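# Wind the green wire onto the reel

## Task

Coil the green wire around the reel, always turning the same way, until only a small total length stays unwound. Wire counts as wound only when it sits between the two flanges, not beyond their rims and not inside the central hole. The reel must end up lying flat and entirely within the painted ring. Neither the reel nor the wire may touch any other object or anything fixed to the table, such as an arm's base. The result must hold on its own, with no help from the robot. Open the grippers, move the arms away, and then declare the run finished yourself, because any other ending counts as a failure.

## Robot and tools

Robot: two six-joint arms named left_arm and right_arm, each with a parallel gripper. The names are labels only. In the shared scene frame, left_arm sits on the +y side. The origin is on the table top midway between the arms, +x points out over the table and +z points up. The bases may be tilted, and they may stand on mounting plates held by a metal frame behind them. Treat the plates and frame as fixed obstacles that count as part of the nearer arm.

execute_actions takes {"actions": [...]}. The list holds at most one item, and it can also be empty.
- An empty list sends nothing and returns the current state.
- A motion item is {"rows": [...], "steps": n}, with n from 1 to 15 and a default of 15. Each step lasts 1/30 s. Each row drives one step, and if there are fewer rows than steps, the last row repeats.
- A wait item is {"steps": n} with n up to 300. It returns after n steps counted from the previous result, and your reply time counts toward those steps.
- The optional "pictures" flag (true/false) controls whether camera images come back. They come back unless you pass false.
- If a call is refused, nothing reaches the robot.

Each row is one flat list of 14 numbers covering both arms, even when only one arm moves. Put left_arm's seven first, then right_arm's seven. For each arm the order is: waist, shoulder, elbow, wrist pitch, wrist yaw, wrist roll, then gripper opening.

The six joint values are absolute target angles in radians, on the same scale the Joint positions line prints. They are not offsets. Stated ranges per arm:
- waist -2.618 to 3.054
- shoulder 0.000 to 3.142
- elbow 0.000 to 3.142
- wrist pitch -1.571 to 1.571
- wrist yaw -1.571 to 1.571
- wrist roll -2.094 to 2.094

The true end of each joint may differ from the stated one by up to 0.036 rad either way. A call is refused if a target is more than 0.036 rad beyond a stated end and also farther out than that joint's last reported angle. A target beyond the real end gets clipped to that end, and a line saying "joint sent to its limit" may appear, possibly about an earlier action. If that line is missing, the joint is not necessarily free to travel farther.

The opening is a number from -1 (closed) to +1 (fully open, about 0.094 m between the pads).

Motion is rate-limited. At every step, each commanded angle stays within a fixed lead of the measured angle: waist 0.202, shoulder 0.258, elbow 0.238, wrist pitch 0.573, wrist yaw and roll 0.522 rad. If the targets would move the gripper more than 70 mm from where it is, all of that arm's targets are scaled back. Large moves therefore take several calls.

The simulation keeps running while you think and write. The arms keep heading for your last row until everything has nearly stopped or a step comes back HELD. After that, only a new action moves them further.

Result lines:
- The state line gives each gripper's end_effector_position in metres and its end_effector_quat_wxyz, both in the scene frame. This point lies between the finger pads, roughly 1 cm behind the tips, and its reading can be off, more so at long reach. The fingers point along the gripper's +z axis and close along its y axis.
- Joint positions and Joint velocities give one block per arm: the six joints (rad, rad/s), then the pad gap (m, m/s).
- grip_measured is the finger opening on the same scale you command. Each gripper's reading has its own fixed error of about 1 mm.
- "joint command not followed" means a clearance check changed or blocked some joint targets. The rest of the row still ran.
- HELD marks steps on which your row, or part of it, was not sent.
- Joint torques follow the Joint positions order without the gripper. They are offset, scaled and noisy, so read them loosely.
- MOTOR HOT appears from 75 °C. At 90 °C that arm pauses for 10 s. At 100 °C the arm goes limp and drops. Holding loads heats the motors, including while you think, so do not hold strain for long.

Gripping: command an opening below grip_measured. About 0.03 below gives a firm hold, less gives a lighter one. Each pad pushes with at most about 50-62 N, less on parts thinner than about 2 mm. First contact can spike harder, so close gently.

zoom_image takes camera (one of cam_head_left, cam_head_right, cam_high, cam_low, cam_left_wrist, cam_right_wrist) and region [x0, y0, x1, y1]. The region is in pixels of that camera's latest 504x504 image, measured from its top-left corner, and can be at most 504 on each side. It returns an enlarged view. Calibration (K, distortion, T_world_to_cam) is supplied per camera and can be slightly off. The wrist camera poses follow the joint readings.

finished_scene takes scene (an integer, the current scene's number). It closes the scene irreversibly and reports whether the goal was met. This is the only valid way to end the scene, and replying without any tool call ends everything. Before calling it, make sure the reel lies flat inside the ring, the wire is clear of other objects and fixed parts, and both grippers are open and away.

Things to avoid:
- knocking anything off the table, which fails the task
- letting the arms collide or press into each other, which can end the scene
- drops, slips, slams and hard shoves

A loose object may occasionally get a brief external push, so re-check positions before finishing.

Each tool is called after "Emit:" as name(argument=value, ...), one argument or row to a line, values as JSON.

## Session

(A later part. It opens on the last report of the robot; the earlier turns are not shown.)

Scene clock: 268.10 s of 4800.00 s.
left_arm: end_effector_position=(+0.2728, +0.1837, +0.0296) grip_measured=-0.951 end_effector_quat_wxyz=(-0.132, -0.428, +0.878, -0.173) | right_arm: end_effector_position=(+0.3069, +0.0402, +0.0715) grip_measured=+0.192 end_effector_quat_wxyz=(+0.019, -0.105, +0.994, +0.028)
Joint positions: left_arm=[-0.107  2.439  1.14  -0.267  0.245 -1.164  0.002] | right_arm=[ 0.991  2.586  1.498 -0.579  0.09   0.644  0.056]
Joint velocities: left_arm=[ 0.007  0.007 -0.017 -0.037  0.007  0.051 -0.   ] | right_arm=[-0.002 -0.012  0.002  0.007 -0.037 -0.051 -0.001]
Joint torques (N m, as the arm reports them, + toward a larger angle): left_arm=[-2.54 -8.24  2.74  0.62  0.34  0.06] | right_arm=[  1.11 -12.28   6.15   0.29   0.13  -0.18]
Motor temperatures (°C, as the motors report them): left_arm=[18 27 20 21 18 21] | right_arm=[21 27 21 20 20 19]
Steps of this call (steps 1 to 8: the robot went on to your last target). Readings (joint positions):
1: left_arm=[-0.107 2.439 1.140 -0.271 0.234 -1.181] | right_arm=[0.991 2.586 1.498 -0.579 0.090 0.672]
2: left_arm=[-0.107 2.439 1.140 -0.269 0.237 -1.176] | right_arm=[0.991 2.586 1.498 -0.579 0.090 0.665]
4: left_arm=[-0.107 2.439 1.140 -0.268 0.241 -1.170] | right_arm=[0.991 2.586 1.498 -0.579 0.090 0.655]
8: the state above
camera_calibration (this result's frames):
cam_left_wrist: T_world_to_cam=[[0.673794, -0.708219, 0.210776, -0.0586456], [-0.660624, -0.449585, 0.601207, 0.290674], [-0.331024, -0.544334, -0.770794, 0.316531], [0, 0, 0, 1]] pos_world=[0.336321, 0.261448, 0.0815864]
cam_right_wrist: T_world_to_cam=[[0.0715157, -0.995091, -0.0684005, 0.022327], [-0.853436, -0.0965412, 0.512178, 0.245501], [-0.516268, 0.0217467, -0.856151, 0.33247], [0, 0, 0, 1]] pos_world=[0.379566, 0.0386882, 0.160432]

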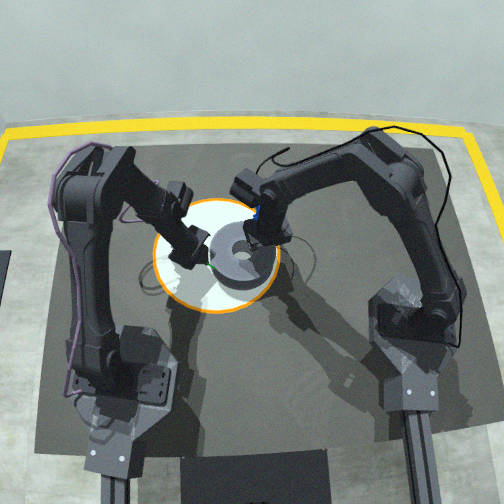

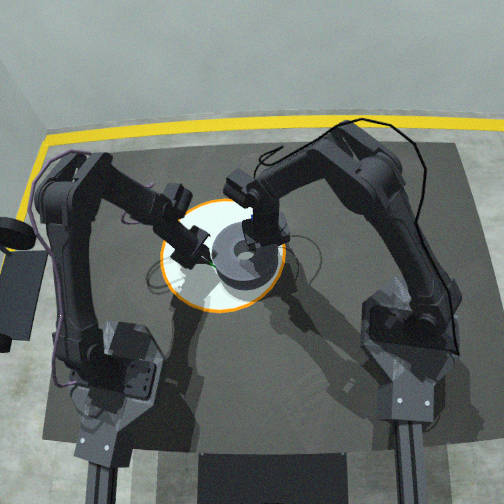

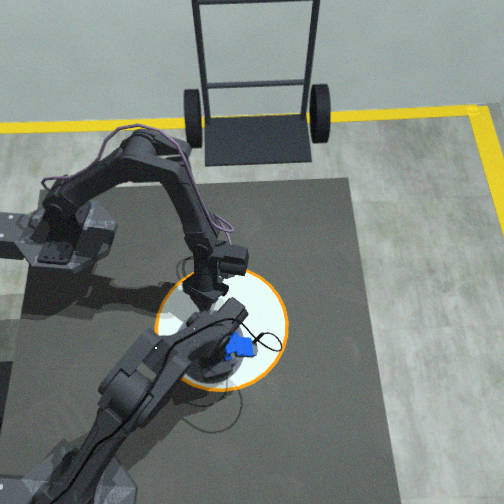

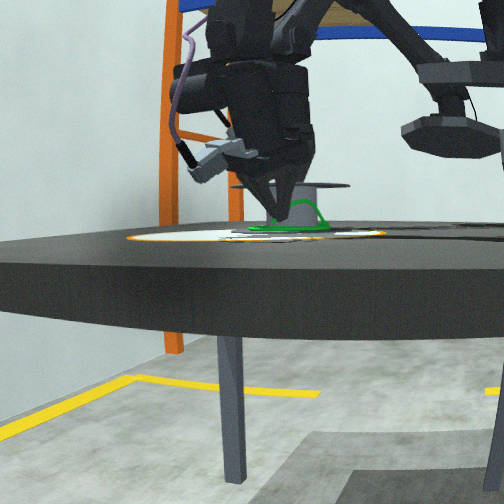

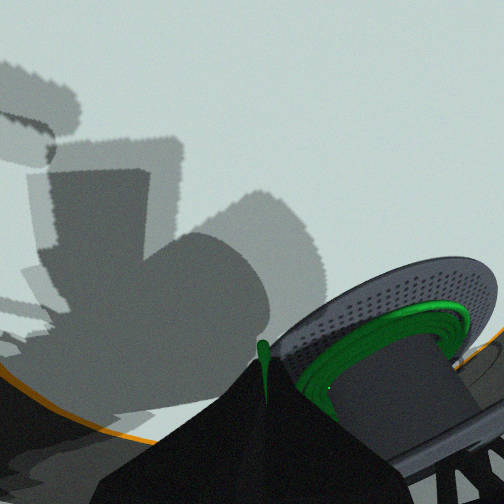

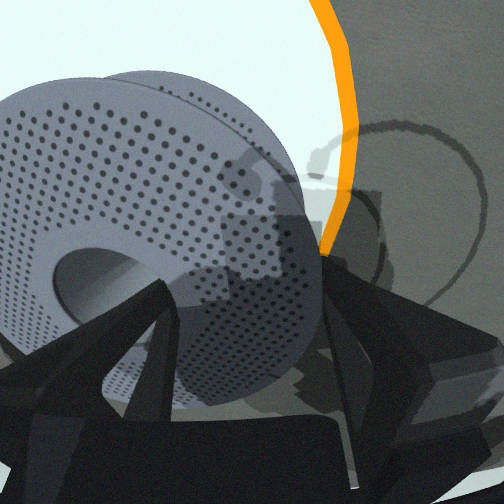

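Emit:
execute_actions(
  actions=[
    {"rows":[[-0.1,2.447,1.13,-0.243,0.29,-1.15,-0.98,0.99,2.6,1.525,-0.6,0.1,0.6,0.17],[-0.092,2.454,1.13,-0.236,0.32,-1.15,-0.98,0.988,2.6,1.525,-0.6,0.1,0.58,0.17],[-0.084,2.461,1.13,-0.229,0.35,-1.15,-0.98,0.986,2.6,1.525,-0.6,0.1,0.56,0.17],[-0.076,2.468,1.13,-0.222,0.38,-1.15,-0.98,0.984,2.6,1.525,-0.6,0.1,0.54,0.17],[-0.068,2.475,1.13,-0.215,0.41,-1.15,-0.98,0.982,2.6,1.525,-0.6,0.1,0.52,0.17],[-0.06,2.482,1.13,-0.208,0.44,-1.15,-0.98,0.98,2.6,1.525,-0.6,0.1,0.5,0.17],[-0.052,2.489,1.13,-0.2,0.47,-1.15,-0.98,0.98,2.6,1.525,-0.6,0.1,0.5,0.17],[-0.044,2.496,1.13,-0.192,0.5,-1.15,-0.98,0.98,2.6,1.525,-0.6,0.1,0.5,0.17],[-0.036,2.503,1.13,-0.185,0.53,-1.15,-0.98,0.98,2.6,1.525,-0.6,0.1,0.5,0.17],[-0.03,2.51,1.13,-0.175,0.56,-1.15,-0.98,0.98,2.6,1.525,-0.6,0.1,0.5,0.17]],"steps":15},
  ],
  pictures=false,
)

Emit:
execute_actions(
  actions=[
    {"steps":10},
  ],
)

Scene clock: 272.20 s of 4800.00 s.
left_arm: end_effector_position=(+0.2678, +0.1676, +0.0265) grip_measured=-0.951 end_effector_quat_wxyz=(-0.211, -0.443, +0.829, -0.268) | right_arm: end_effector_position=(+0.3084, +0.0385, +0.0713) grip_measured=+0.191 end_effector_quat_wxyz=(+0.019, -0.159, +0.987, +0.027)
Joint positions: left_arm=[-0.029  2.511  1.14  -0.205  0.503 -1.158  0.002] | right_arm=[ 0.985  2.586  1.498 -0.58   0.089  0.528  0.056]
Joint velocities: left_arm=[-0.007 -0.007  0.002  0.007  0.051 -0.007  0.001] | right_arm=[-0.007 -0.007  0.002 -0.066 -0.051 -0.095  0.   ]
Joint torques (N m, as the arm reports them, + toward a larger angle): left_arm=[-2.09 -8.49  2.23  0.72  0.82  0.12] | right_arm=[  0.98 -12.07   6.3    0.3    0.17  -0.24]
Motor temperatures (°C, as the motors report them): left_arm=[18 27 20 21 18 21] | right_arm=[21 27 21 20 20 19]
Steps of this call (steps 1 to 30: the robot went on to your last target; steps 31 to 100: nothing new was sent; then 0.27 s passed at rest; steps 101 to 115: all 15 steps of this action). Readings (joint positions):
101: left_arm=[-0.107 2.439 1.140 -0.265 0.252 -1.159] | right_arm=[0.991 2.586 1.498 -0.579 0.090 0.635]
102: left_arm=[-0.106 2.440 1.140 -0.263 0.261 -1.159] | right_arm=[0.991 2.586 1.498 -0.579 0.090 0.629]
104: left_arm=[-0.100 2.446 1.140 -0.255 0.292 -1.158] | right_arm=[0.991 2.586 1.498 -0.580 0.090 0.609]
108: left_arm=[-0.066 2.476 1.140 -0.233 0.380 -1.158] | right_arm=[0.987 2.586 1.498 -0.580 0.089 0.559]
115: the state above

Scene clock: 272.53 s of 4800.00 s.
left_arm: end_effector_position=(+0.2678, +0.1660, +0.0279) grip_measured=-0.951 end_effector_quat_wxyz=(-0.214, -0.442, +0.827, -0.273) | right_arm: end_effector_position=(+0.3087, +0.0375, +0.0711) grip_measured=+0.191 end_effector_quat_wxyz=(+0.018, -0.162, +0.986, +0.027)
Joint positions: left_arm=[-0.029  2.511  1.14  -0.203  0.515 -1.158  0.002] | right_arm=[ 0.983  2.586  1.498 -0.582  0.089  0.52   0.056]
Joint velocities: left_arm=[ 0.012 -0.007 -0.007 -0.066  0.066  0.066  0.001] | right_arm=[-0.007  0.002  0.002 -0.125 -0.007  0.022 -0.   ]
Joint torques (N m, as the arm reports them, + toward a larger angle): left_arm=[-2.05 -8.42  2.22  0.71  0.79  0.12] | right_arm=[  1.05 -12.27   6.16   0.3    0.13  -0.25]
Motor temperatures (°C, as the motors report them): left_arm=[18 27 20 21 18 21] | right_arm=[21 27 21 20 20 19]
Steps of this call (steps 1 to 10: the robot went on to your last target). Readings (joint positions):
1: left_arm=[-0.029 2.511 1.140 -0.204 0.507 -1.158] | right_arm=[0.984 2.586 1.498 -0.581 0.089 0.526]
2: left_arm=[-0.029 2.511 1.140 -0.203 0.510 -1.158] | right_arm=[0.984 2.586 1.498 -0.581 0.089 0.524]
4: left_arm=[-0.029 2.511 1.140 -0.203 0.514 -1.158] | right_arm=[0.983 2.586 1.498 -0.582 0.089 0.522]
8: left_arm=[-0.029 2.511 1.140 -0.203 0.515 -1.158] | right_arm=[0.983 2.586 1.498 -0.582 0.089 0.520]
10: the state above
camera_calibration (this result's frames):
cam_left_wrist: T_world_to_cam=[[0.738199, -0.590125, 0.326826, -0.107527], [-0.582786, -0.313899, 0.749552, 0.232949], [-0.339739, -0.743788, -0.575636, 0.333917], [0, 0, 0, 1]] pos_world=[0.32858, 0.258031, 0.0527499]
cam_right_wrist: T_world_to_cam=[[0.187033, -0.980343, -0.0628254, -0.0171035], [-0.838229, -0.192615, 0.510169, 0.246], [-0.512241, -0.0427566, -0.857777, 0.334375], [0, 0, 0, 1]] pos_world=[0.380684, 0.0449128, 0.160243]

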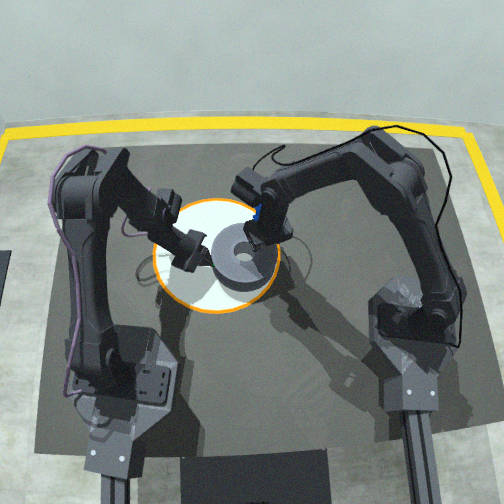

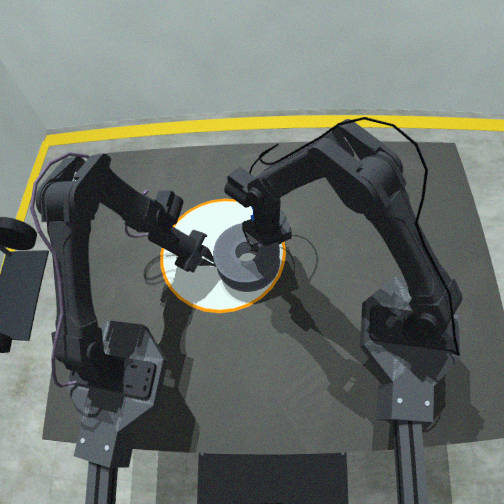

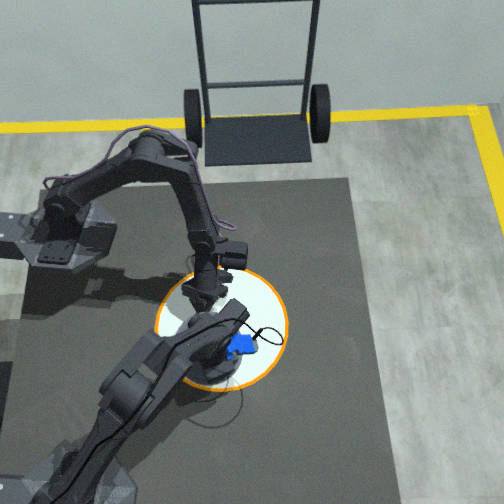

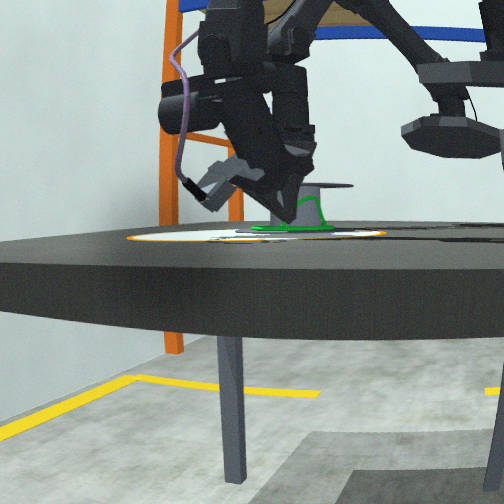

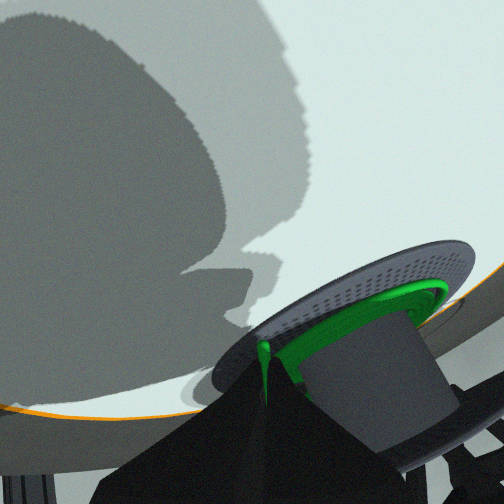

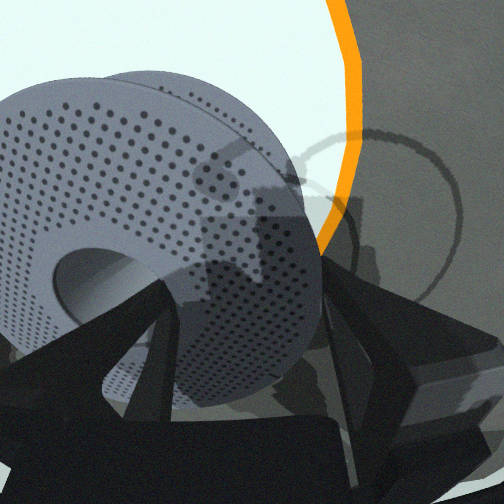

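Emit:
execute_actions(
  actions=[
    {"rows":[[-0.03,2.51,1.13,-0.19,0.52,-1.15,-0.98,0.975,2.6,1.525,-0.6,0.1,0.45,0.17],[-0.03,2.51,1.13,-0.19,0.52,-1.15,-0.98,0.97,2.6,1.525,-0.6,0.1,0.41,0.17],[-0.03,2.51,1.13,-0.19,0.52,-1.15,-0.98,0.965,2.605,1.535,-0.605,0.1,0.37,0.17],[-0.03,2.51,1.13,-0.19,0.52,-1.15,-0.98,0.96,2.61,1.545,-0.61,0.1,0.33,0.17],[-0.03,2.51,1.13,-0.19,0.52,-1.15,-0.98,0.955,2.615,1.555,-0.615,0.1,0.29,0.17],[-0.03,2.51,1.13,-0.19,0.52,-1.15,-0.98,0.95,2.62,1.565,-0.62,0.1,0.25,0.17],[-0.03,2.51,1.13,-0.19,0.52,-1.15,-0.98,0.95,2.62,1.575,-0.625,0.1,0.21,0.17],[-0.03,2.51,1.13,-0.19,0.52,-1.15,-0.85,0.945,2.625,1.585,-0.63,0.1,0.17,0.17],[-0.03,2.51,1.13,-0.19,0.52,-1.15,-0.85,0.94,2.63,1.595,-0.635,0.1,0.13,0.17],[-0.03,2.51,1.13,-0.19,0.52,-1.15,-0.85,0.94,2.635,1.605,-0.64,0.1,0.09,0.17],[-0.03,2.51,1.13,-0.19,0.52,-1.15,-0.85,0.935,2.64,1.615,-0.645,0.1,0.05,0.17],[-0.03,2.51,1.13,-0.19,0.52,-1.15,-0.85,0.93,2.645,1.625,-0.65,0.1,0.0,0.17],[-0.03,2.51,1.13,-0.19,0.52,-1.15,-0.85,0.93,2.65,1.635,-0.655,0.1,-0.05,0.17]],"steps":15},
  ],
  pictures=false,
)

Emit:
execute_actions(
  actions=[
    {"rows":[[-0.03,2.51,1.13,-0.19,0.52,-1.15,-0.85,0.93,2.65,1.635,-0.655,0.1,-0.05,0.17],[-0.03,2.51,1.13,-0.19,0.52,-1.15,-0.85,0.93,2.65,1.635,-0.655,0.1,-0.05,0.17],[-0.03,2.51,1.13,-0.19,0.52,-1.15,-0.85,0.93,2.65,1.635,-0.655,0.1,-0.05,0.17],[-0.03,2.51,1.13,-0.19,0.52,-1.15,-0.8,0.93,2.65,1.635,-0.655,0.1,-0.05,0.17],[-0.01,2.49,1.13,-0.2,0.52,-1.15,-0.8,0.93,2.65,1.635,-0.655,0.1,-0.05,0.17],[0.01,2.47,1.13,-0.22,0.52,-1.15,-0.8,0.93,2.65,1.635,-0.655,0.1,-0.05,0.17],[0.04,2.45,1.13,-0.24,0.52,-1.15,-0.8,0.93,2.65,1.635,-0.655,0.1,-0.05,0.17],[0.07,2.43,1.13,-0.26,0.52,-1.15,-0.8,0.93,2.65,1.635,-0.655,0.1,-0.05,0.17],[0.1,2.41,1.13,-0.28,0.52,-1.15,-0.8,0.93,2.65,1.635,-0.655,0.1,-0.05,0.17],[0.13,2.39,1.13,-0.3,0.52,-1.15,-0.8,0.93,2.65,1.635,-0.655,0.1,-0.05,0.17],[0.16,2.37,1.13,-0.32,0.52,-1.15,-0.8,0.93,2.65,1.635,-0.655,0.1,-0.05,0.17],[0.19,2.35,1.13,-0.34,0.52,-1.15,-0.8,0.93,2.65,1.635,-0.655,0.1,-0.05,0.17]],"steps":15},
  ],
)

Scene clock: 280.37 s of 4800.00 s.
left_arm: end_effector_position=(+0.2679, +0.1661, +0.0278) grip_measured=-0.851 end_effector_quat_wxyz=(-0.214, -0.442, +0.827, -0.273) | right_arm: end_effector_position=(+0.3347, +0.0384, +0.0723) grip_measured=+0.191 end_effector_quat_wxyz=(+0.024, -0.351, +0.936, +0.027)
Joint positions: left_arm=[-0.029  2.511  1.14  -0.203  0.515 -1.158  0.007] | right_arm=[ 0.935  2.629  1.601 -0.632  0.085  0.08   0.056]
Joint velocities: left_arm=[-0.012  0.012  0.012 -0.007 -0.022  0.081  0.001] | right_arm=[-0.037  0.071  0.115  0.007  0.022 -0.725 -0.   ]
Joint torques (N m, as the arm reports them, + toward a larger angle): left_arm=[-2.25 -8.41  2.17  0.55  0.41  0.11] | right_arm=[  1.41 -12.35   6.43   0.24   0.15  -0.21]
Motor temperatures (°C, as the motors report them): left_arm=[18 27 20 21 18 21] | right_arm=[21 27 21 19 20 19]
Steps of this call (steps 1 to 30: the robot went on to your last target; steps 31 to 100: nothing new was sent; then 4.00 s passed at rest; steps 101 to 115: all 15 steps of this action). Readings (joint positions):
101: left_arm=[-0.029 2.511 1.140 -0.203 0.515 -1.158] | right_arm=[0.982 2.586 1.498 -0.582 0.088 0.513]
102: left_arm=[-0.029 2.511 1.140 -0.203 0.515 -1.158] | right_arm=[0.981 2.586 1.498 -0.582 0.088 0.499]
104: left_arm=[-0.029 2.511 1.140 -0.203 0.515 -1.158] | right_arm=[0.977 2.587 1.505 -0.586 0.087 0.455]
108: left_arm=[-0.029 2.511 1.140 -0.203 0.515 -1.158] | right_arm=[0.961 2.601 1.537 -0.604 0.086 0.331]
115: the state above

Scene clock: 280.87 s of 4800.00 s.
left_arm: end_effector_position=(+0.3175, +0.2522, +0.0606) grip_measured=-0.802 end_effector_quat_wxyz=(-0.167, -0.534, +0.772, -0.301) | right_arm: end_effector_position=(+0.3353, +0.0386, +0.0722) grip_measured=+0.191 end_effector_quat_wxyz=(+0.024, -0.399, +0.916, +0.027)
Joint positions: left_arm=[ 0.202  2.359  1.14  -0.282  0.514 -1.158  0.009] | right_arm=[ 0.933  2.631  1.606 -0.636  0.082 -0.025  0.056]
Joint velocities: left_arm=[ 0.515 -0.335 -0.002 -0.11  -0.066 -0.037 -0.001] | right_arm=[ 0.002 -0.017 -0.007  0.007 -0.022 -0.022  0.001]
Joint torques (N m, as the arm reports them, + toward a larger angle): left_arm=[-5.72 -7.38  2.99 -0.17  0.47  0.11] | right_arm=[  1.07 -12.39   6.5    0.32   0.2   -0.16]
Motor temperatures (°C, as the motors report them): left_arm=[18 27 20 21 18 21] | right_arm=[21 27 21 19 20 19]
Steps of this call (steps 1 to 15: all 15 steps of this action). Readings (joint positions):
1: left_arm=[-0.029 2.511 1.140 -0.203 0.515 -1.158] | right_arm=[0.934 2.630 1.605 -0.633 0.085 0.057]
2: left_arm=[-0.029 2.511 1.140 -0.203 0.515 -1.158] | right_arm=[0.933 2.631 1.606 -0.633 0.084 0.040]
4: left_arm=[-0.029 2.511 1.140 -0.203 0.515 -1.158] | right_arm=[0.933 2.631 1.606 -0.633 0.083 0.015]
8: left_arm=[-0.002 2.495 1.140 -0.217 0.515 -1.158] | right_arm=[0.933 2.631 1.606 -0.634 0.083 -0.011]
15: the state above
camera_calibration (this result's frames):
cam_left_wrist: T_world_to_cam=[[0.847965, -0.400018, 0.347767, -0.188077], [-0.512083, -0.448852, 0.732327, 0.27707], [-0.136848, -0.799073, -0.585453, 0.383815], [0, 0, 0, 1]] pos_world=[0.35389, 0.355826, 0.0872069]
cam_right_wrist: T_world_to_cam=[[0.631154, -0.774024, -0.050313, -0.178747], [-0.659682, -0.569773, 0.49008, 0.224124], [-0.408001, -0.276125, -0.870224, 0.323976], [0, 0, 0, 1]] pos_world=[0.39285, 0.0788027, 0.1631]

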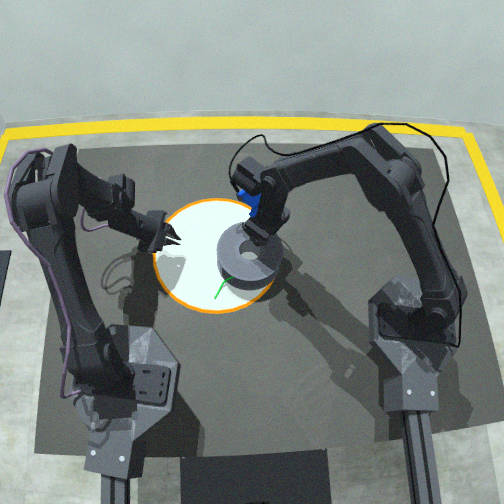

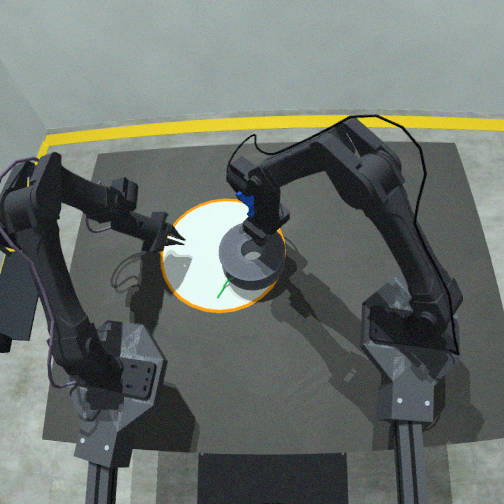

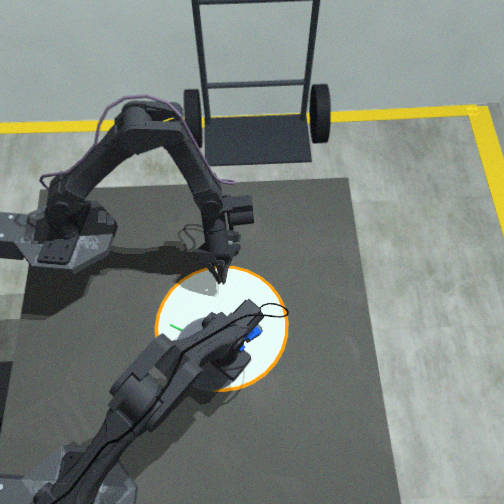

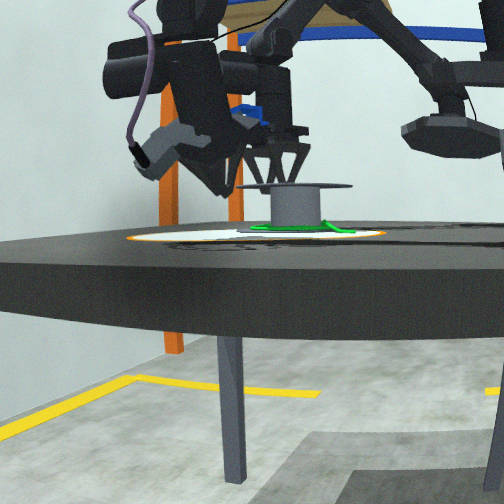

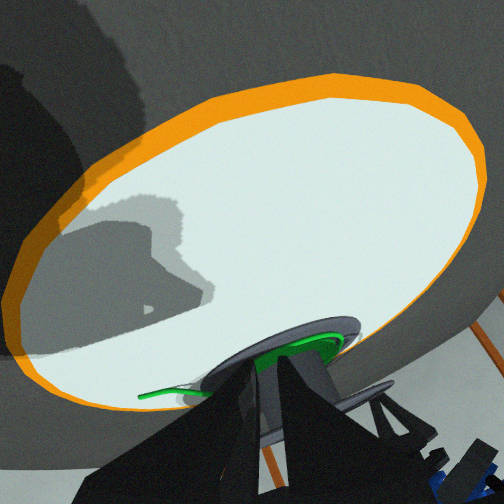

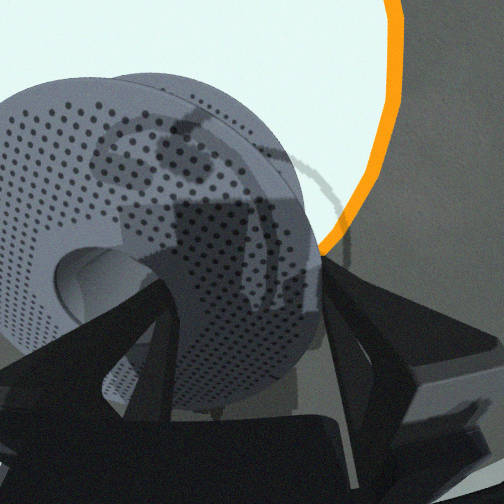

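Emit:
zoom_image(
  camera="cam_head_left",
  region=[140, 180, 300, 340],
)

Region (140, 180, 300, 340) of cam_head_left's 504x504 image, scaled by 3.150, with more detail than that image has.

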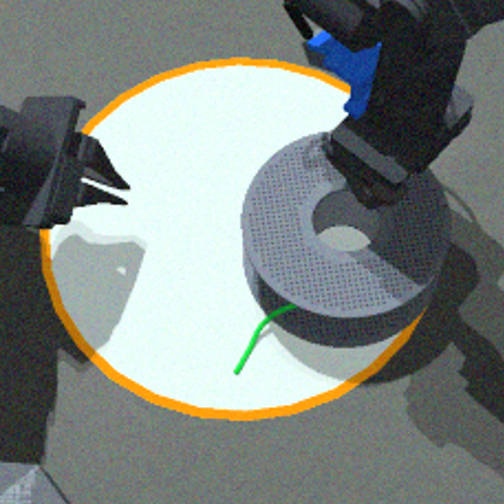

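Emit:
execute_actions(
  actions=[
    {"rows":[[0.2,2.35,1.14,-0.34,0.54,-0.9,-1,0.94,2.625,1.58,-0.63,0.1,0.06,0.17],[0.2,2.35,1.15,-0.34,0.56,-0.7,-1,0.95,2.615,1.56,-0.615,0.1,0.17,0.17],[0.2,2.36,1.16,-0.34,0.58,-0.5,-1,0.96,2.605,1.535,-0.6,0.1,0.28,0.17],[0.2,2.38,1.17,-0.33,0.6,-0.3,-1,0.97,2.595,1.51,-0.585,0.1,0.39,0.17],[0.2,2.4,1.18,-0.32,0.62,-0.1,-1,0.98,2.585,1.485,-0.57,0.1,0.5,0.17],[0.2,2.42,1.19,-0.31,0.64,0.1,-1,0.99,2.575,1.46,-0.555,0.1,0.61,0.17],[0.2,2.44,1.2,-0.3,0.66,0.3,-1,1.0,2.565,1.44,-0.545,0.1,0.72,0.17],[0.2,2.46,1.21,-0.29,0.68,0.5,-1,1.015,2.56,1.43,-0.54,0.1,0.83,0.17],[0.2,2.48,1.21,-0.27,0.7,0.7,-1,1.03,2.555,1.42,-0.535,0.1,0.94,0.17],[0.2,2.5,1.21,-0.25,0.72,0.9,-1,1.045,2.55,1.41,-0.53,0.1,1.05,0.17],[0.2,2.52,1.21,-0.23,0.74,1.1,-1,1.06,2.545,1.40,-0.525,0.1,1.16,0.17],[0.2,2.54,1.21,-0.21,0.76,1.3,-1,1.075,2.54,1.39,-0.52,0.1,1.27,0.17],[0.2,2.55,1.21,-0.2,0.78,1.5,-1,1.09,2.535,1.38,-0.515,0.1,1.38,0.17],[0.2,2.55,1.21,-0.2,0.8,1.57,-1,1.105,2.53,1.375,-0.51,0.1,1.5,0.17],[0.2,2.55,1.21,-0.2,0.82,1.57,-1,1.12,2.53,1.37,-0.51,0.1,1.65,0.17]],"steps":15},
  ],
  pictures=false,
)

Emit:
execute_actions(
  actions=[
    {"steps":22},
  ],
)

Scene clock: 300.77 s of 4800.00 s.
left_arm: end_effector_position=(+0.2952, +0.2149, +0.0315) grip_measured=-0.990 end_effector_quat_wxyz=(+0.021, +0.059, +0.897, -0.438) | right_arm: end_effector_position=(+0.2663, +0.0508, +0.0711) grip_measured=+0.191 end_effector_quat_wxyz=(+0.013, +0.075, +0.997, +0.030)
Joint positions: left_arm=[ 0.201  2.549  1.189 -0.25   0.716  0.212  0.   ] | right_arm=[ 1.088  2.552  1.408 -0.534  0.08   1.102  0.056]
Joint velocities: left_arm=[-0.002  0.364 -0.007  0.139  0.52   2.821 -0.   ] | right_arm=[ 0.471 -0.061 -0.193  0.139  0.051  2.718  0.001]
Joint torques (N m, as the arm reports them, + toward a larger angle): left_arm=[ -2.14 -10.1    4.62   0.65   0.68   0.11] | right_arm=[  1.12 -14.73   2.24   0.5    0.2    0.07]
Motor temperatures (°C, as the motors report them): left_arm=[18 27 20 20 18 21] | right_arm=[21 27 21 19 20 19]
Steps of this call (steps 1 to 30: the robot went on to your last target; steps 31 to 100: nothing new was sent; then 16.07 s passed at rest; steps 101 to 115: all 15 steps of this action). Readings (joint positions):
101: left_arm=[0.201 2.349 1.140 -0.322 0.514 -1.122] | right_arm=[0.933 2.631 1.606 -0.636 0.082 -0.019]
102: left_arm=[0.201 2.349 1.140 -0.323 0.518 -1.051] | right_arm=[0.934 2.631 1.603 -0.636 0.082 0.009]
104: left_arm=[0.201 2.352 1.140 -0.324 0.537 -0.859] | right_arm=[0.939 2.619 1.579 -0.625 0.083 0.112]
108: left_arm=[0.201 2.410 1.173 -0.318 0.595 -0.469] | right_arm=[0.975 2.580 1.490 -0.587 0.085 0.431]
115: the state above

Scene clock: 301.50 s of 4800.00 s.
left_arm: end_effector_position=(+0.2997, +0.2061, +0.0380) grip_measured=-0.990 end_effector_quat_wxyz=(+0.319, +0.588, +0.656, -0.349) | right_arm: end_effector_position=(+0.2539, +0.0579, +0.0709) grip_measured=+0.191 end_effector_quat_wxyz=(+0.008, +0.315, +0.949, +0.034)
Joint positions: left_arm=[ 0.201  2.563  1.189 -0.213  0.794  1.537  0.   ] | right_arm=[ 1.127  2.55   1.397 -0.522  0.081  1.63   0.056]
Joint velocities: left_arm=[ 0.002  0.002 -0.007 -0.051  0.022  0.154  0.   ] | right_arm=[ 0.007  0.002  0.002 -0.022  0.051  0.007  0.   ]
Joint torques (N m, as the arm reports them, + toward a larger angle): left_arm=[-2.13 -9.45  4.43  0.44  0.75  0.09] | right_arm=[  0.32 -14.74   2.22   0.61   0.23   0.15]
Motor temperatures (°C, as the motors report them): left_arm=[18 27 20 20 18 21] | right_arm=[21 27 21 19 20 19]
Steps of this call (steps 1 to 22: the robot went on to your last target). Readings (joint positions):
1: left_arm=[0.201 2.558 1.189 -0.247 0.731 0.308] | right_arm=[1.103 2.551 1.403 -0.530 0.080 1.198]
2: left_arm=[0.201 2.563 1.189 -0.245 0.743 0.406] | right_arm=[1.115 2.550 1.399 -0.528 0.080 1.285]
4: left_arm=[0.201 2.563 1.189 -0.237 0.762 0.600] | right_arm=[1.128 2.550 1.397 -0.525 0.080 1.411]
8: left_arm=[0.201 2.563 1.189 -0.223 0.782 0.991] | right_arm=[1.128 2.550 1.397 -0.523 0.081 1.544]
22: the state above
camera_calibration (this result's frames):
cam_left_wrist: T_world_to_cam=[[-0.995939, -0.00738043, -0.0897253, 0.304699], [0.0505812, 0.778593, -0.625488, -0.106173], [0.0744758, -0.627486, -0.775058, 0.239822], [0, 0, 0, 1]] pos_world=[0.290972, 0.235399, 0.146805]
cam_right_wrist: T_world_to_cam=[[-0.701458, -0.708404, -0.0782342, 0.224075], [-0.621103, 0.553764, 0.554596, 0.102575], [-0.349555, 0.437617, -0.828434, 0.23582], [0, 0, 0, 1]] pos_world=[0.30332, -0.0012657, 0.156004]

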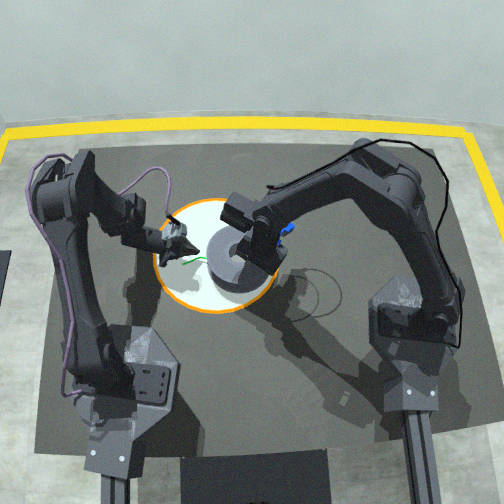

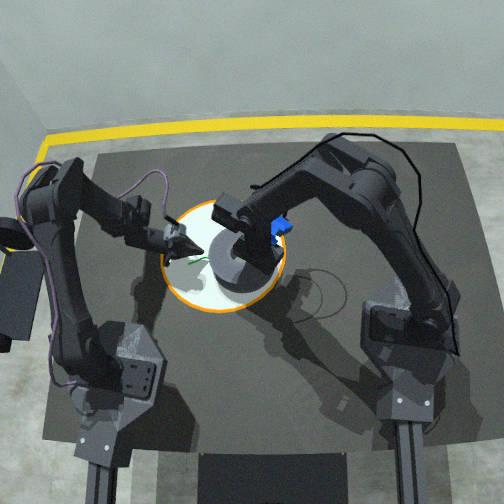

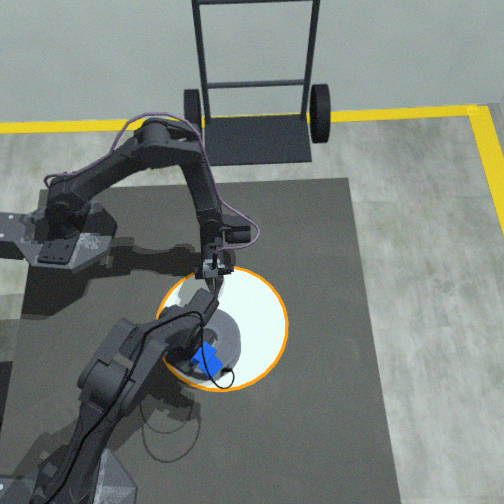

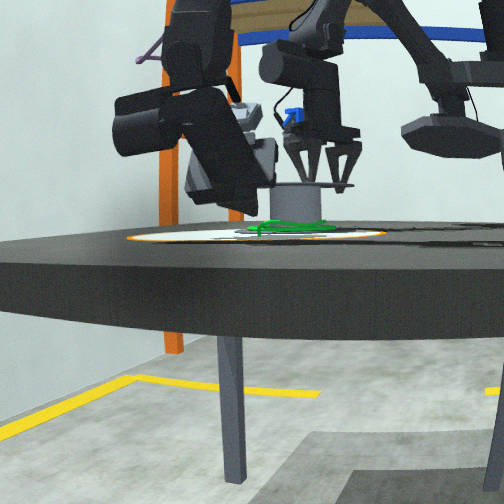

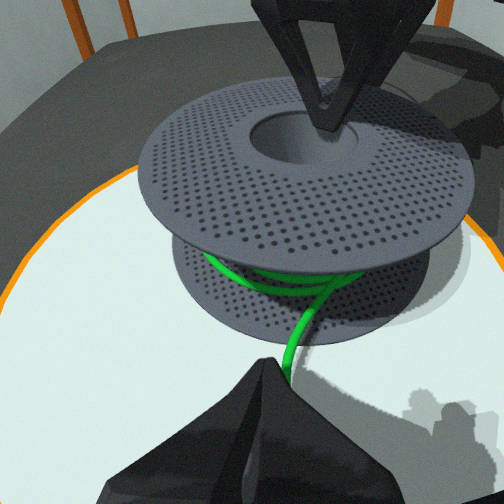

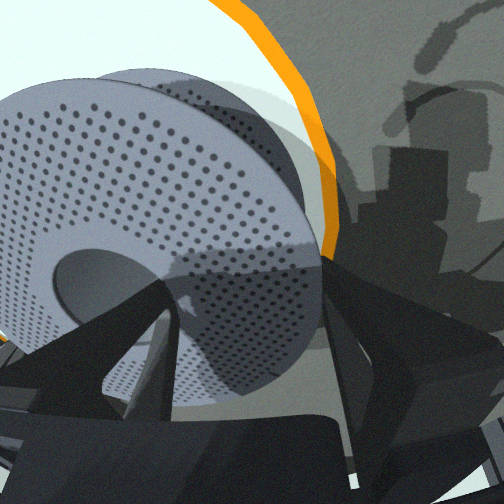

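Emit:
execute_actions(
  actions=[
    {"rows":[[0.2,2.555,1.16,-0.18,0.82,1.57,-1,1.12,2.53,1.37,-0.51,0.1,1.65,0.17],[0.2,2.555,1.14,-0.155,0.82,1.57,-1,1.12,2.53,1.37,-0.51,0.1,1.65,0.17],[0.2,2.555,1.12,-0.13,0.82,1.57,-1,1.12,2.53,1.37,-0.51,0.1,1.65,0.17],[0.2,2.555,1.10,-0.105,0.82,1.57,-1,1.12,2.53,1.37,-0.51,0.1,1.65,0.17],[0.19,2.56,1.075,-0.08,0.82,1.57,-1,1.12,2.53,1.37,-0.51,0.1,1.65,0.17],[0.175,2.57,1.075,-0.07,0.82,1.57,-1,1.12,2.53,1.37,-0.51,0.1,1.65,0.17],[0.16,2.58,1.075,-0.06,0.82,1.57,-1,1.12,2.53,1.37,-0.51,0.1,1.65,0.17],[0.145,2.585,1.075,-0.055,0.82,1.57,-1,1.12,2.53,1.37,-0.51,0.1,1.65,0.17],[0.13,2.59,1.075,-0.05,0.82,1.57,-1,1.12,2.53,1.37,-0.51,0.1,1.65,0.17],[0.115,2.6,1.075,-0.04,0.82,1.57,-1,1.12,2.53,1.37,-0.51,0.1,1.65,0.17],[0.1,2.61,1.075,-0.03,0.82,1.57,-1,1.12,2.53,1.37,-0.51,0.1,1.65,0.17],[0.085,2.615,1.075,-0.025,0.82,1.57,-1,1.12,2.53,1.37,-0.51,0.1,1.65,0.17],[0.07,2.62,1.075,-0.02,0.82,1.57,-1,1.12,2.53,1.37,-0.51,0.1,1.65,0.17],[0.06,2.63,1.075,-0.015,0.82,1.57,-1,1.12,2.53,1.37,-0.51,0.1,1.65,0.17]],"steps":15},
  ],
  pictures=false,
)

Emit:
execute_actions(
  actions=[
    {"steps":10},
  ],
)

Scene clock: 308.03 s of 4800.00 s.
left_arm: end_effector_position=(+0.2576, +0.1625, +0.0224) grip_measured=-0.990 end_effector_quat_wxyz=(+0.315, +0.637, +0.607, -0.355) | right_arm: end_effector_position=(+0.2539, +0.0579, +0.0709) grip_measured=+0.191 end_effector_quat_wxyz=(+0.008, +0.316, +0.948, +0.034)
Joint positions: left_arm=[ 0.081  2.615  1.091 -0.053  0.797  1.563  0.   ] | right_arm=[ 1.127  2.55   1.397 -0.522  0.082  1.634  0.056]
Joint velocities: left_arm=[-0.408  0.159 -0.002  0.125  0.007  0.037 -0.001] | right_arm=[ 0.007 -0.017 -0.022 -0.037 -0.007  0.022 -0.   ]
Joint torques (N m, as the arm reports them, + toward a larger angle): left_arm=[-1.53 -7.81  0.64  0.47  0.68  0.08] | right_arm=[  0.29 -14.8    2.23   0.63   0.22   0.12]
Motor temperatures (°C, as the motors report them): left_arm=[18 27 20 20 18 21] | right_arm=[21 27 20 20 20 19]
Steps of this call (steps 1 to 30: the robot went on to your last target; steps 31 to 100: nothing new was sent; then 2.70 s passed at rest; steps 101 to 115: all 15 steps of this action). Readings (joint positions):
101: left_arm=[0.201 2.563 1.188 -0.209 0.795 1.563] | right_arm=[1.127 2.550 1.397 -0.522 0.082 1.634]
102: left_arm=[0.201 2.563 1.183 -0.199 0.795 1.563] | right_arm=[1.127 2.550 1.397 -0.522 0.082 1.634]
104: left_arm=[0.201 2.563 1.159 -0.168 0.796 1.563] | right_arm=[1.127 2.550 1.397 -0.522 0.082 1.634]
108: left_arm=[0.190 2.571 1.097 -0.119 0.796 1.563] | right_arm=[1.127 2.550 1.397 -0.522 0.082 1.634]
115: the state above

Scene clock: 308.37 s of 4800.00 s.
left_arm: end_effector_position=(+0.2556, +0.1575, +0.0192) grip_measured=-0.990 end_effector_quat_wxyz=(+0.316, +0.644, +0.601, -0.353) | right_arm: end_effector_position=(+0.2543, +0.0565, +0.0710) grip_measured=+0.191 end_effector_quat_wxyz=(+0.010, +0.318, +0.948, +0.033)
Joint positions: left_arm=[ 0.066  2.628  1.091 -0.032  0.794  1.563  0.   ] | right_arm=[ 1.127  2.548  1.394 -0.523  0.086  1.636  0.056]
Joint velocities: left_arm=[ 0.007 -0.007  0.002  0.037 -0.051 -0.022  0.001] | right_arm=[ 0.007 -0.007 -0.002 -0.11  -0.007  0.037  0.   ]
Joint torques (N m, as the arm reports them, + toward a larger angle): left_arm=[-2.35 -7.82  0.53  0.56  0.75  0.09] | right_arm=[  0.46 -14.6    2.44   0.63   0.14   0.11]
Motor temperatures (°C, as the motors report them): left_arm=[18 27 20 20 18 21] | right_arm=[21 28 20 20 20 19]
Steps of this call (steps 1 to 10: the robot went on to your last target). Readings (joint positions):
1: left_arm=[0.069 2.620 1.091 -0.048 0.794 1.563] | right_arm=[1.127 2.550 1.397 -0.524 0.083 1.634]
2: left_arm=[0.066 2.624 1.091 -0.044 0.793 1.563] | right_arm=[1.127 2.548 1.394 -0.525 0.085 1.634]
4: left_arm=[0.066 2.628 1.091 -0.040 0.793 1.563] | right_arm=[1.127 2.548 1.394 -0.523 0.086 1.635]
8: left_arm=[0.066 2.628 1.091 -0.033 0.794 1.563] | right_arm=[1.127 2.548 1.394 -0.523 0.086 1.636]
10: the state above
camera_calibration (this result's frames):
cam_left_wrist: T_world_to_cam=[[-0.978653, 0.134303, -0.155568, 0.233307], [0.20259, 0.757771, -0.620275, -0.113513], [0.03458, -0.63855, -0.768803, 0.209898], [0, 0, 0, 1]] pos_world=[0.244065, 0.188713, 0.127256]
cam_right_wrist: T_world_to_cam=[[-0.706225, -0.703734, -0.0774968, 0.224288], [-0.618568, 0.560071, 0.551084, 0.102796], [-0.344412, 0.437126, -0.830844, 0.235545], [0, 0, 0, 1]] pos_world=[0.303108, -0.00269731, 0.156434]

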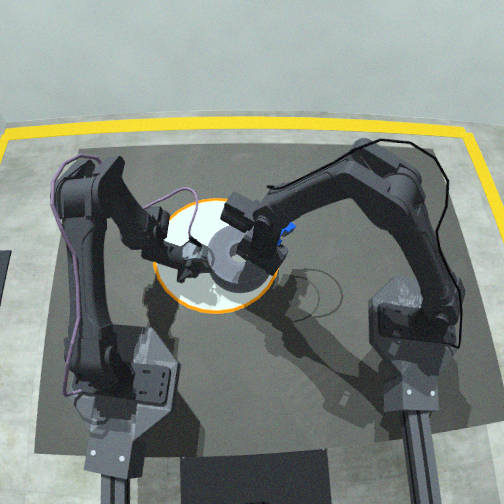

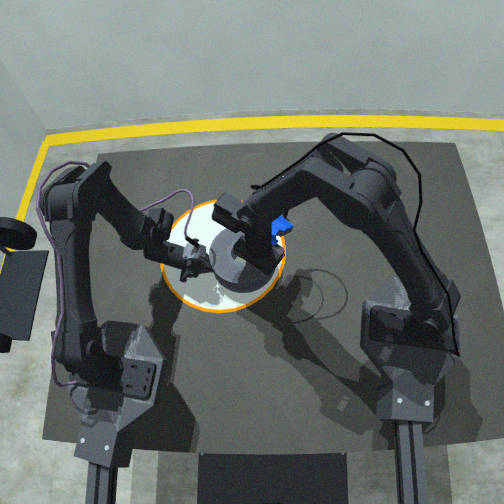

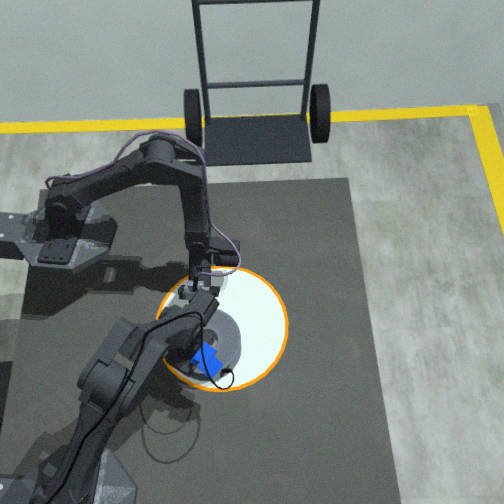

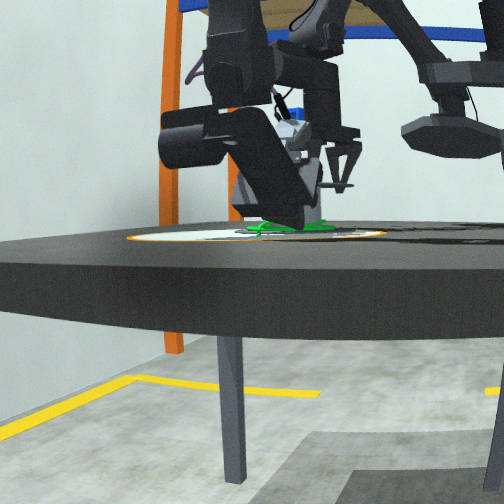

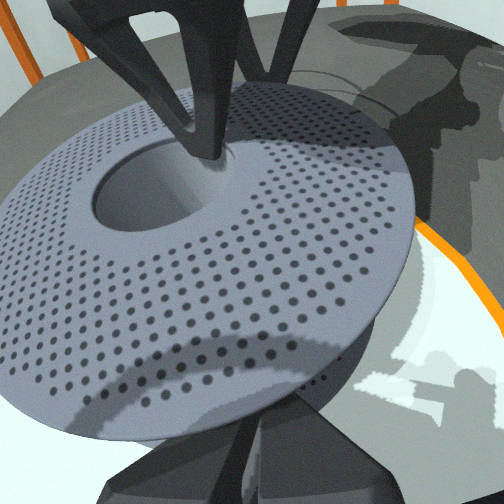

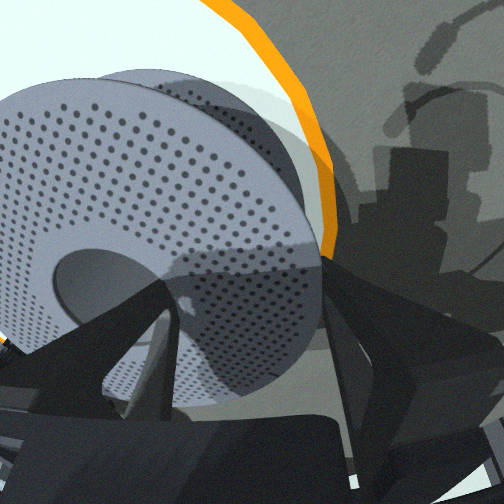

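Emit:
execute_actions(
  actions=[
    {"rows":[[0.06,2.64,1.075,-0.005,0.82,1.57,-1,1.12,2.55,1.41,-0.53,0.1,1.63,0.17],[0.06,2.65,1.075,0.0,0.82,1.57,-1,1.12,2.555,1.42,-0.535,0.1,1.6,0.17],[0.06,2.65,1.075,0.0,0.82,1.57,-1,1.118,2.56,1.425,-0.54,0.1,1.54,0.17],[0.06,2.65,1.075,0.0,0.82,1.57,-1,1.112,2.56,1.425,-0.54,0.1,1.46,0.17],[0.06,2.65,1.075,0.0,0.82,1.57,-1,1.104,2.562,1.428,-0.542,0.1,1.38,0.17],[0.06,2.65,1.075,0.0,0.82,1.57,-1,1.096,2.564,1.431,-0.544,0.1,1.3,0.17],[0.06,2.65,1.075,0.0,0.82,1.57,-1,1.088,2.566,1.434,-0.546,0.1,1.22,0.17],[0.06,2.65,1.075,0.0,0.82,1.57,-1,1.08,2.568,1.438,-0.549,0.1,1.14,0.17],[0.06,2.65,1.075,0.0,0.82,1.57,-1,1.072,2.57,1.442,-0.552,0.1,1.06,0.17],[0.06,2.65,1.075,0.0,0.82,1.57,-1,1.063,2.572,1.447,-0.555,0.1,0.99,0.17],[0.06,2.65,1.075,0.0,0.82,1.57,-1,1.054,2.574,1.452,-0.558,0.1,0.92,0.17],[0.06,2.65,1.075,0.0,0.82,1.57,-1,1.045,2.577,1.458,-0.562,0.1,0.85,0.17],[0.06,2.65,1.075,0.0,0.82,1.57,-1,1.036,2.58,1.465,-0.566,0.1,0.79,0.17],[0.06,2.65,1.075,0.0,0.82,1.57,-1,1.028,2.583,1.473,-0.57,0.1,0.74,0.17],[0.06,2.65,1.075,0.0,0.82,1.57,-1,1.02,2.585,1.48,-0.575,0.1,0.72,0.17]],"steps":15},
  ],
  pictures=false,
)

Emit:
execute_actions(
  actions=[
    {"steps":8},
  ],
)

Scene clock: 313.50 s of 4800.00 s.
left_arm: end_effector_position=(+0.2537, +0.1547, +0.0186) grip_measured=-0.990 end_effector_quat_wxyz=(+0.322, +0.640, +0.597, -0.360) | right_arm: end_effector_position=(+0.2891, +0.0447, +0.0716) grip_measured=+0.190 end_effector_quat_wxyz=(+0.021, +0.036, +0.999, +0.032)
Joint positions: left_arm=[ 0.066  2.642  1.091 -0.018  0.816  1.563  0.   ] | right_arm=[ 1.037  2.561  1.439 -0.538  0.095  0.97   0.056]
Joint velocities: left_arm=[ 0.027 -0.017  0.002 -0.022  0.066  0.007  0.001] | right_arm=[-0.208  0.071  0.198 -0.125 -0.022 -1.56   0.002]
Joint torques (N m, as the arm reports them, + toward a larger angle): left_arm=[-2.4  -7.37  0.64  0.56  0.48  0.11] | right_arm=[  0.65 -11.82   6.07   0.35   0.07  -0.17]
Motor temperatures (°C, as the motors report them): left_arm=[18 27 20 20 18 21] | right_arm=[21 28 20 20 20 19]
Steps of this call (steps 1 to 30: the robot went on to your last target; steps 31 to 100: nothing new was sent; then 1.30 s passed at rest; steps 101 to 115: all 15 steps of this action). Readings (joint positions):
101: left_arm=[0.066 2.628 1.091 -0.029 0.794 1.563] | right_arm=[1.127 2.548 1.394 -0.522 0.086 1.636]
102: left_arm=[0.066 2.630 1.091 -0.026 0.794 1.563] | right_arm=[1.127 2.548 1.394 -0.522 0.086 1.633]
104: left_arm=[0.066 2.634 1.091 -0.022 0.801 1.563] | right_arm=[1.124 2.548 1.394 -0.523 0.090 1.600]
108: left_arm=[0.066 2.641 1.091 -0.022 0.814 1.563] | right_arm=[1.096 2.548 1.401 -0.523 0.096 1.420]
115: the state above

Scene clock: 313.77 s of 4800.00 s.
left_arm: end_effector_position=(+0.2541, +0.1547, +0.0186) grip_measured=-0.990 end_effector_quat_wxyz=(+0.323, +0.640, +0.597, -0.359) | right_arm: end_effector_position=(+0.2965, +0.0426, +0.0717) grip_measured=+0.191 end_effector_quat_wxyz=(+0.024, -0.050, +0.998, +0.031)
Joint positions: left_arm=[ 0.066  2.642  1.091 -0.016  0.816  1.563  0.   ] | right_arm=[ 1.018  2.566  1.452 -0.543  0.095  0.779  0.056]
Joint velocities: left_arm=[-0.027 -0.017 -0.012 -0.037 -0.051  0.007 -0.   ] | right_arm=[ 0.012  0.012 -0.012 -0.007 -0.066 -0.227 -0.   ]
Joint torques (N m, as the arm reports them, + toward a larger angle): left_arm=[-2.4  -7.47  0.61  0.58  0.54  0.09] | right_arm=[  1.37 -11.63   6.25   0.24   0.08  -0.21]
Motor temperatures (°C, as the motors report them): left_arm=[18 27 20 20 18 21] | right_arm=[21 28 20 20 20 19]
Steps of this call (steps 1 to 8: the robot went on to your last target). Readings (joint positions):
1: left_arm=[0.066 2.642 1.091 -0.018 0.816 1.563] | right_arm=[1.030 2.564 1.445 -0.540 0.095 0.923]
2: left_arm=[0.066 2.642 1.091 -0.017 0.816 1.563] | right_arm=[1.025 2.565 1.449 -0.542 0.095 0.886]
4: left_arm=[0.066 2.642 1.091 -0.016 0.816 1.563] | right_arm=[1.019 2.566 1.452 -0.543 0.095 0.833]
8: the state above
camera_calibration (this result's frames):
cam_left_wrist: T_world_to_cam=[[-0.978721, 0.130251, -0.158558, 0.232843], [0.202191, 0.743932, -0.636933, -0.108957], [0.0349953, -0.655439, -0.754437, 0.209872], [0, 0, 0, 1]] pos_world=[0.242574, 0.188287, 0.125856]
cam_right_wrist: T_world_to_cam=[[-0.0363721, -0.996345, -0.0772846, 0.0582126], [-0.862704, -0.00772891, 0.505651, 0.236202], [-0.5044, 0.0850653, -0.85927, 0.321157], [0, 0, 0, 1]] pos_world=[0.367881, 0.0325062, 0.161023]

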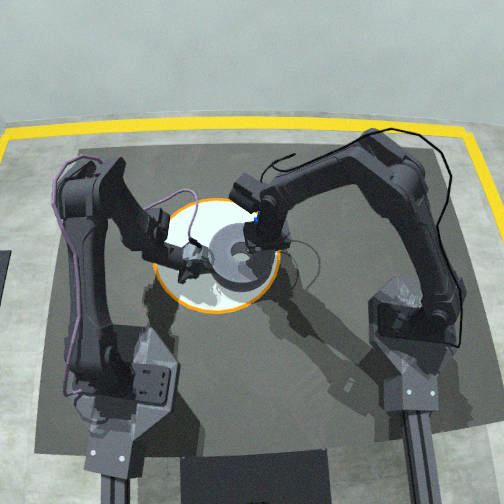

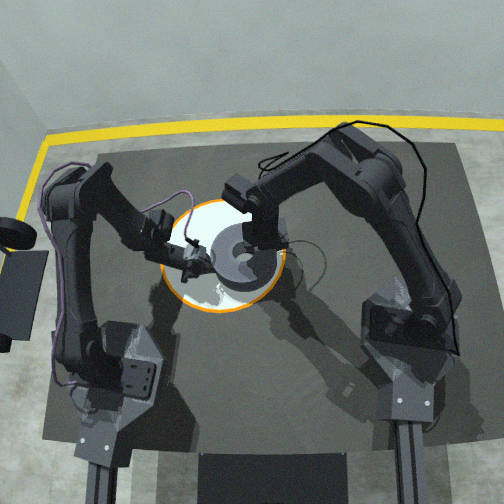

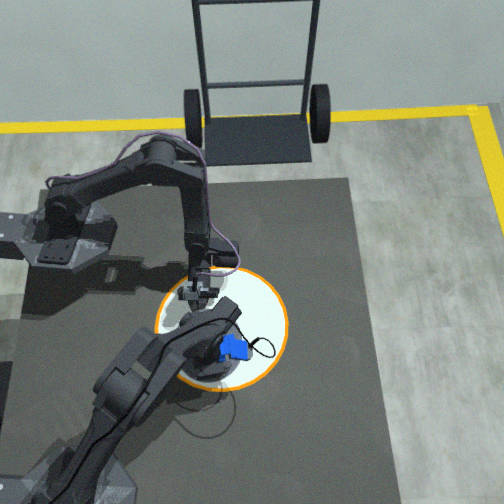

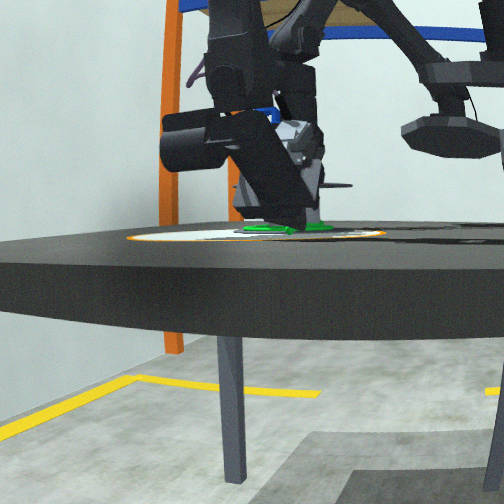

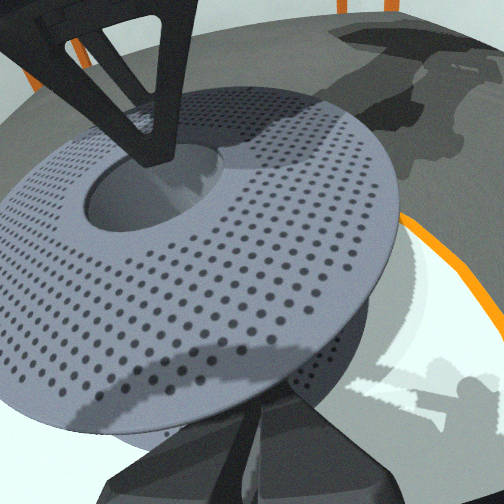

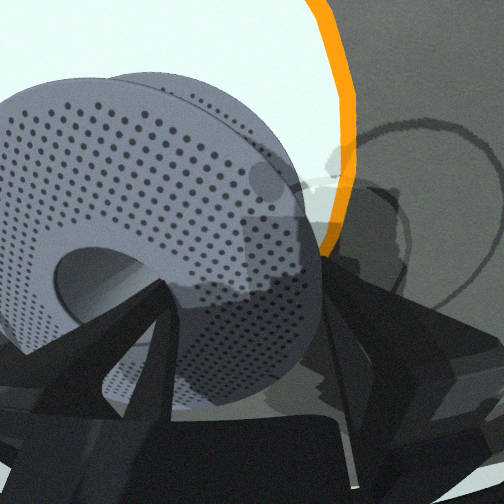

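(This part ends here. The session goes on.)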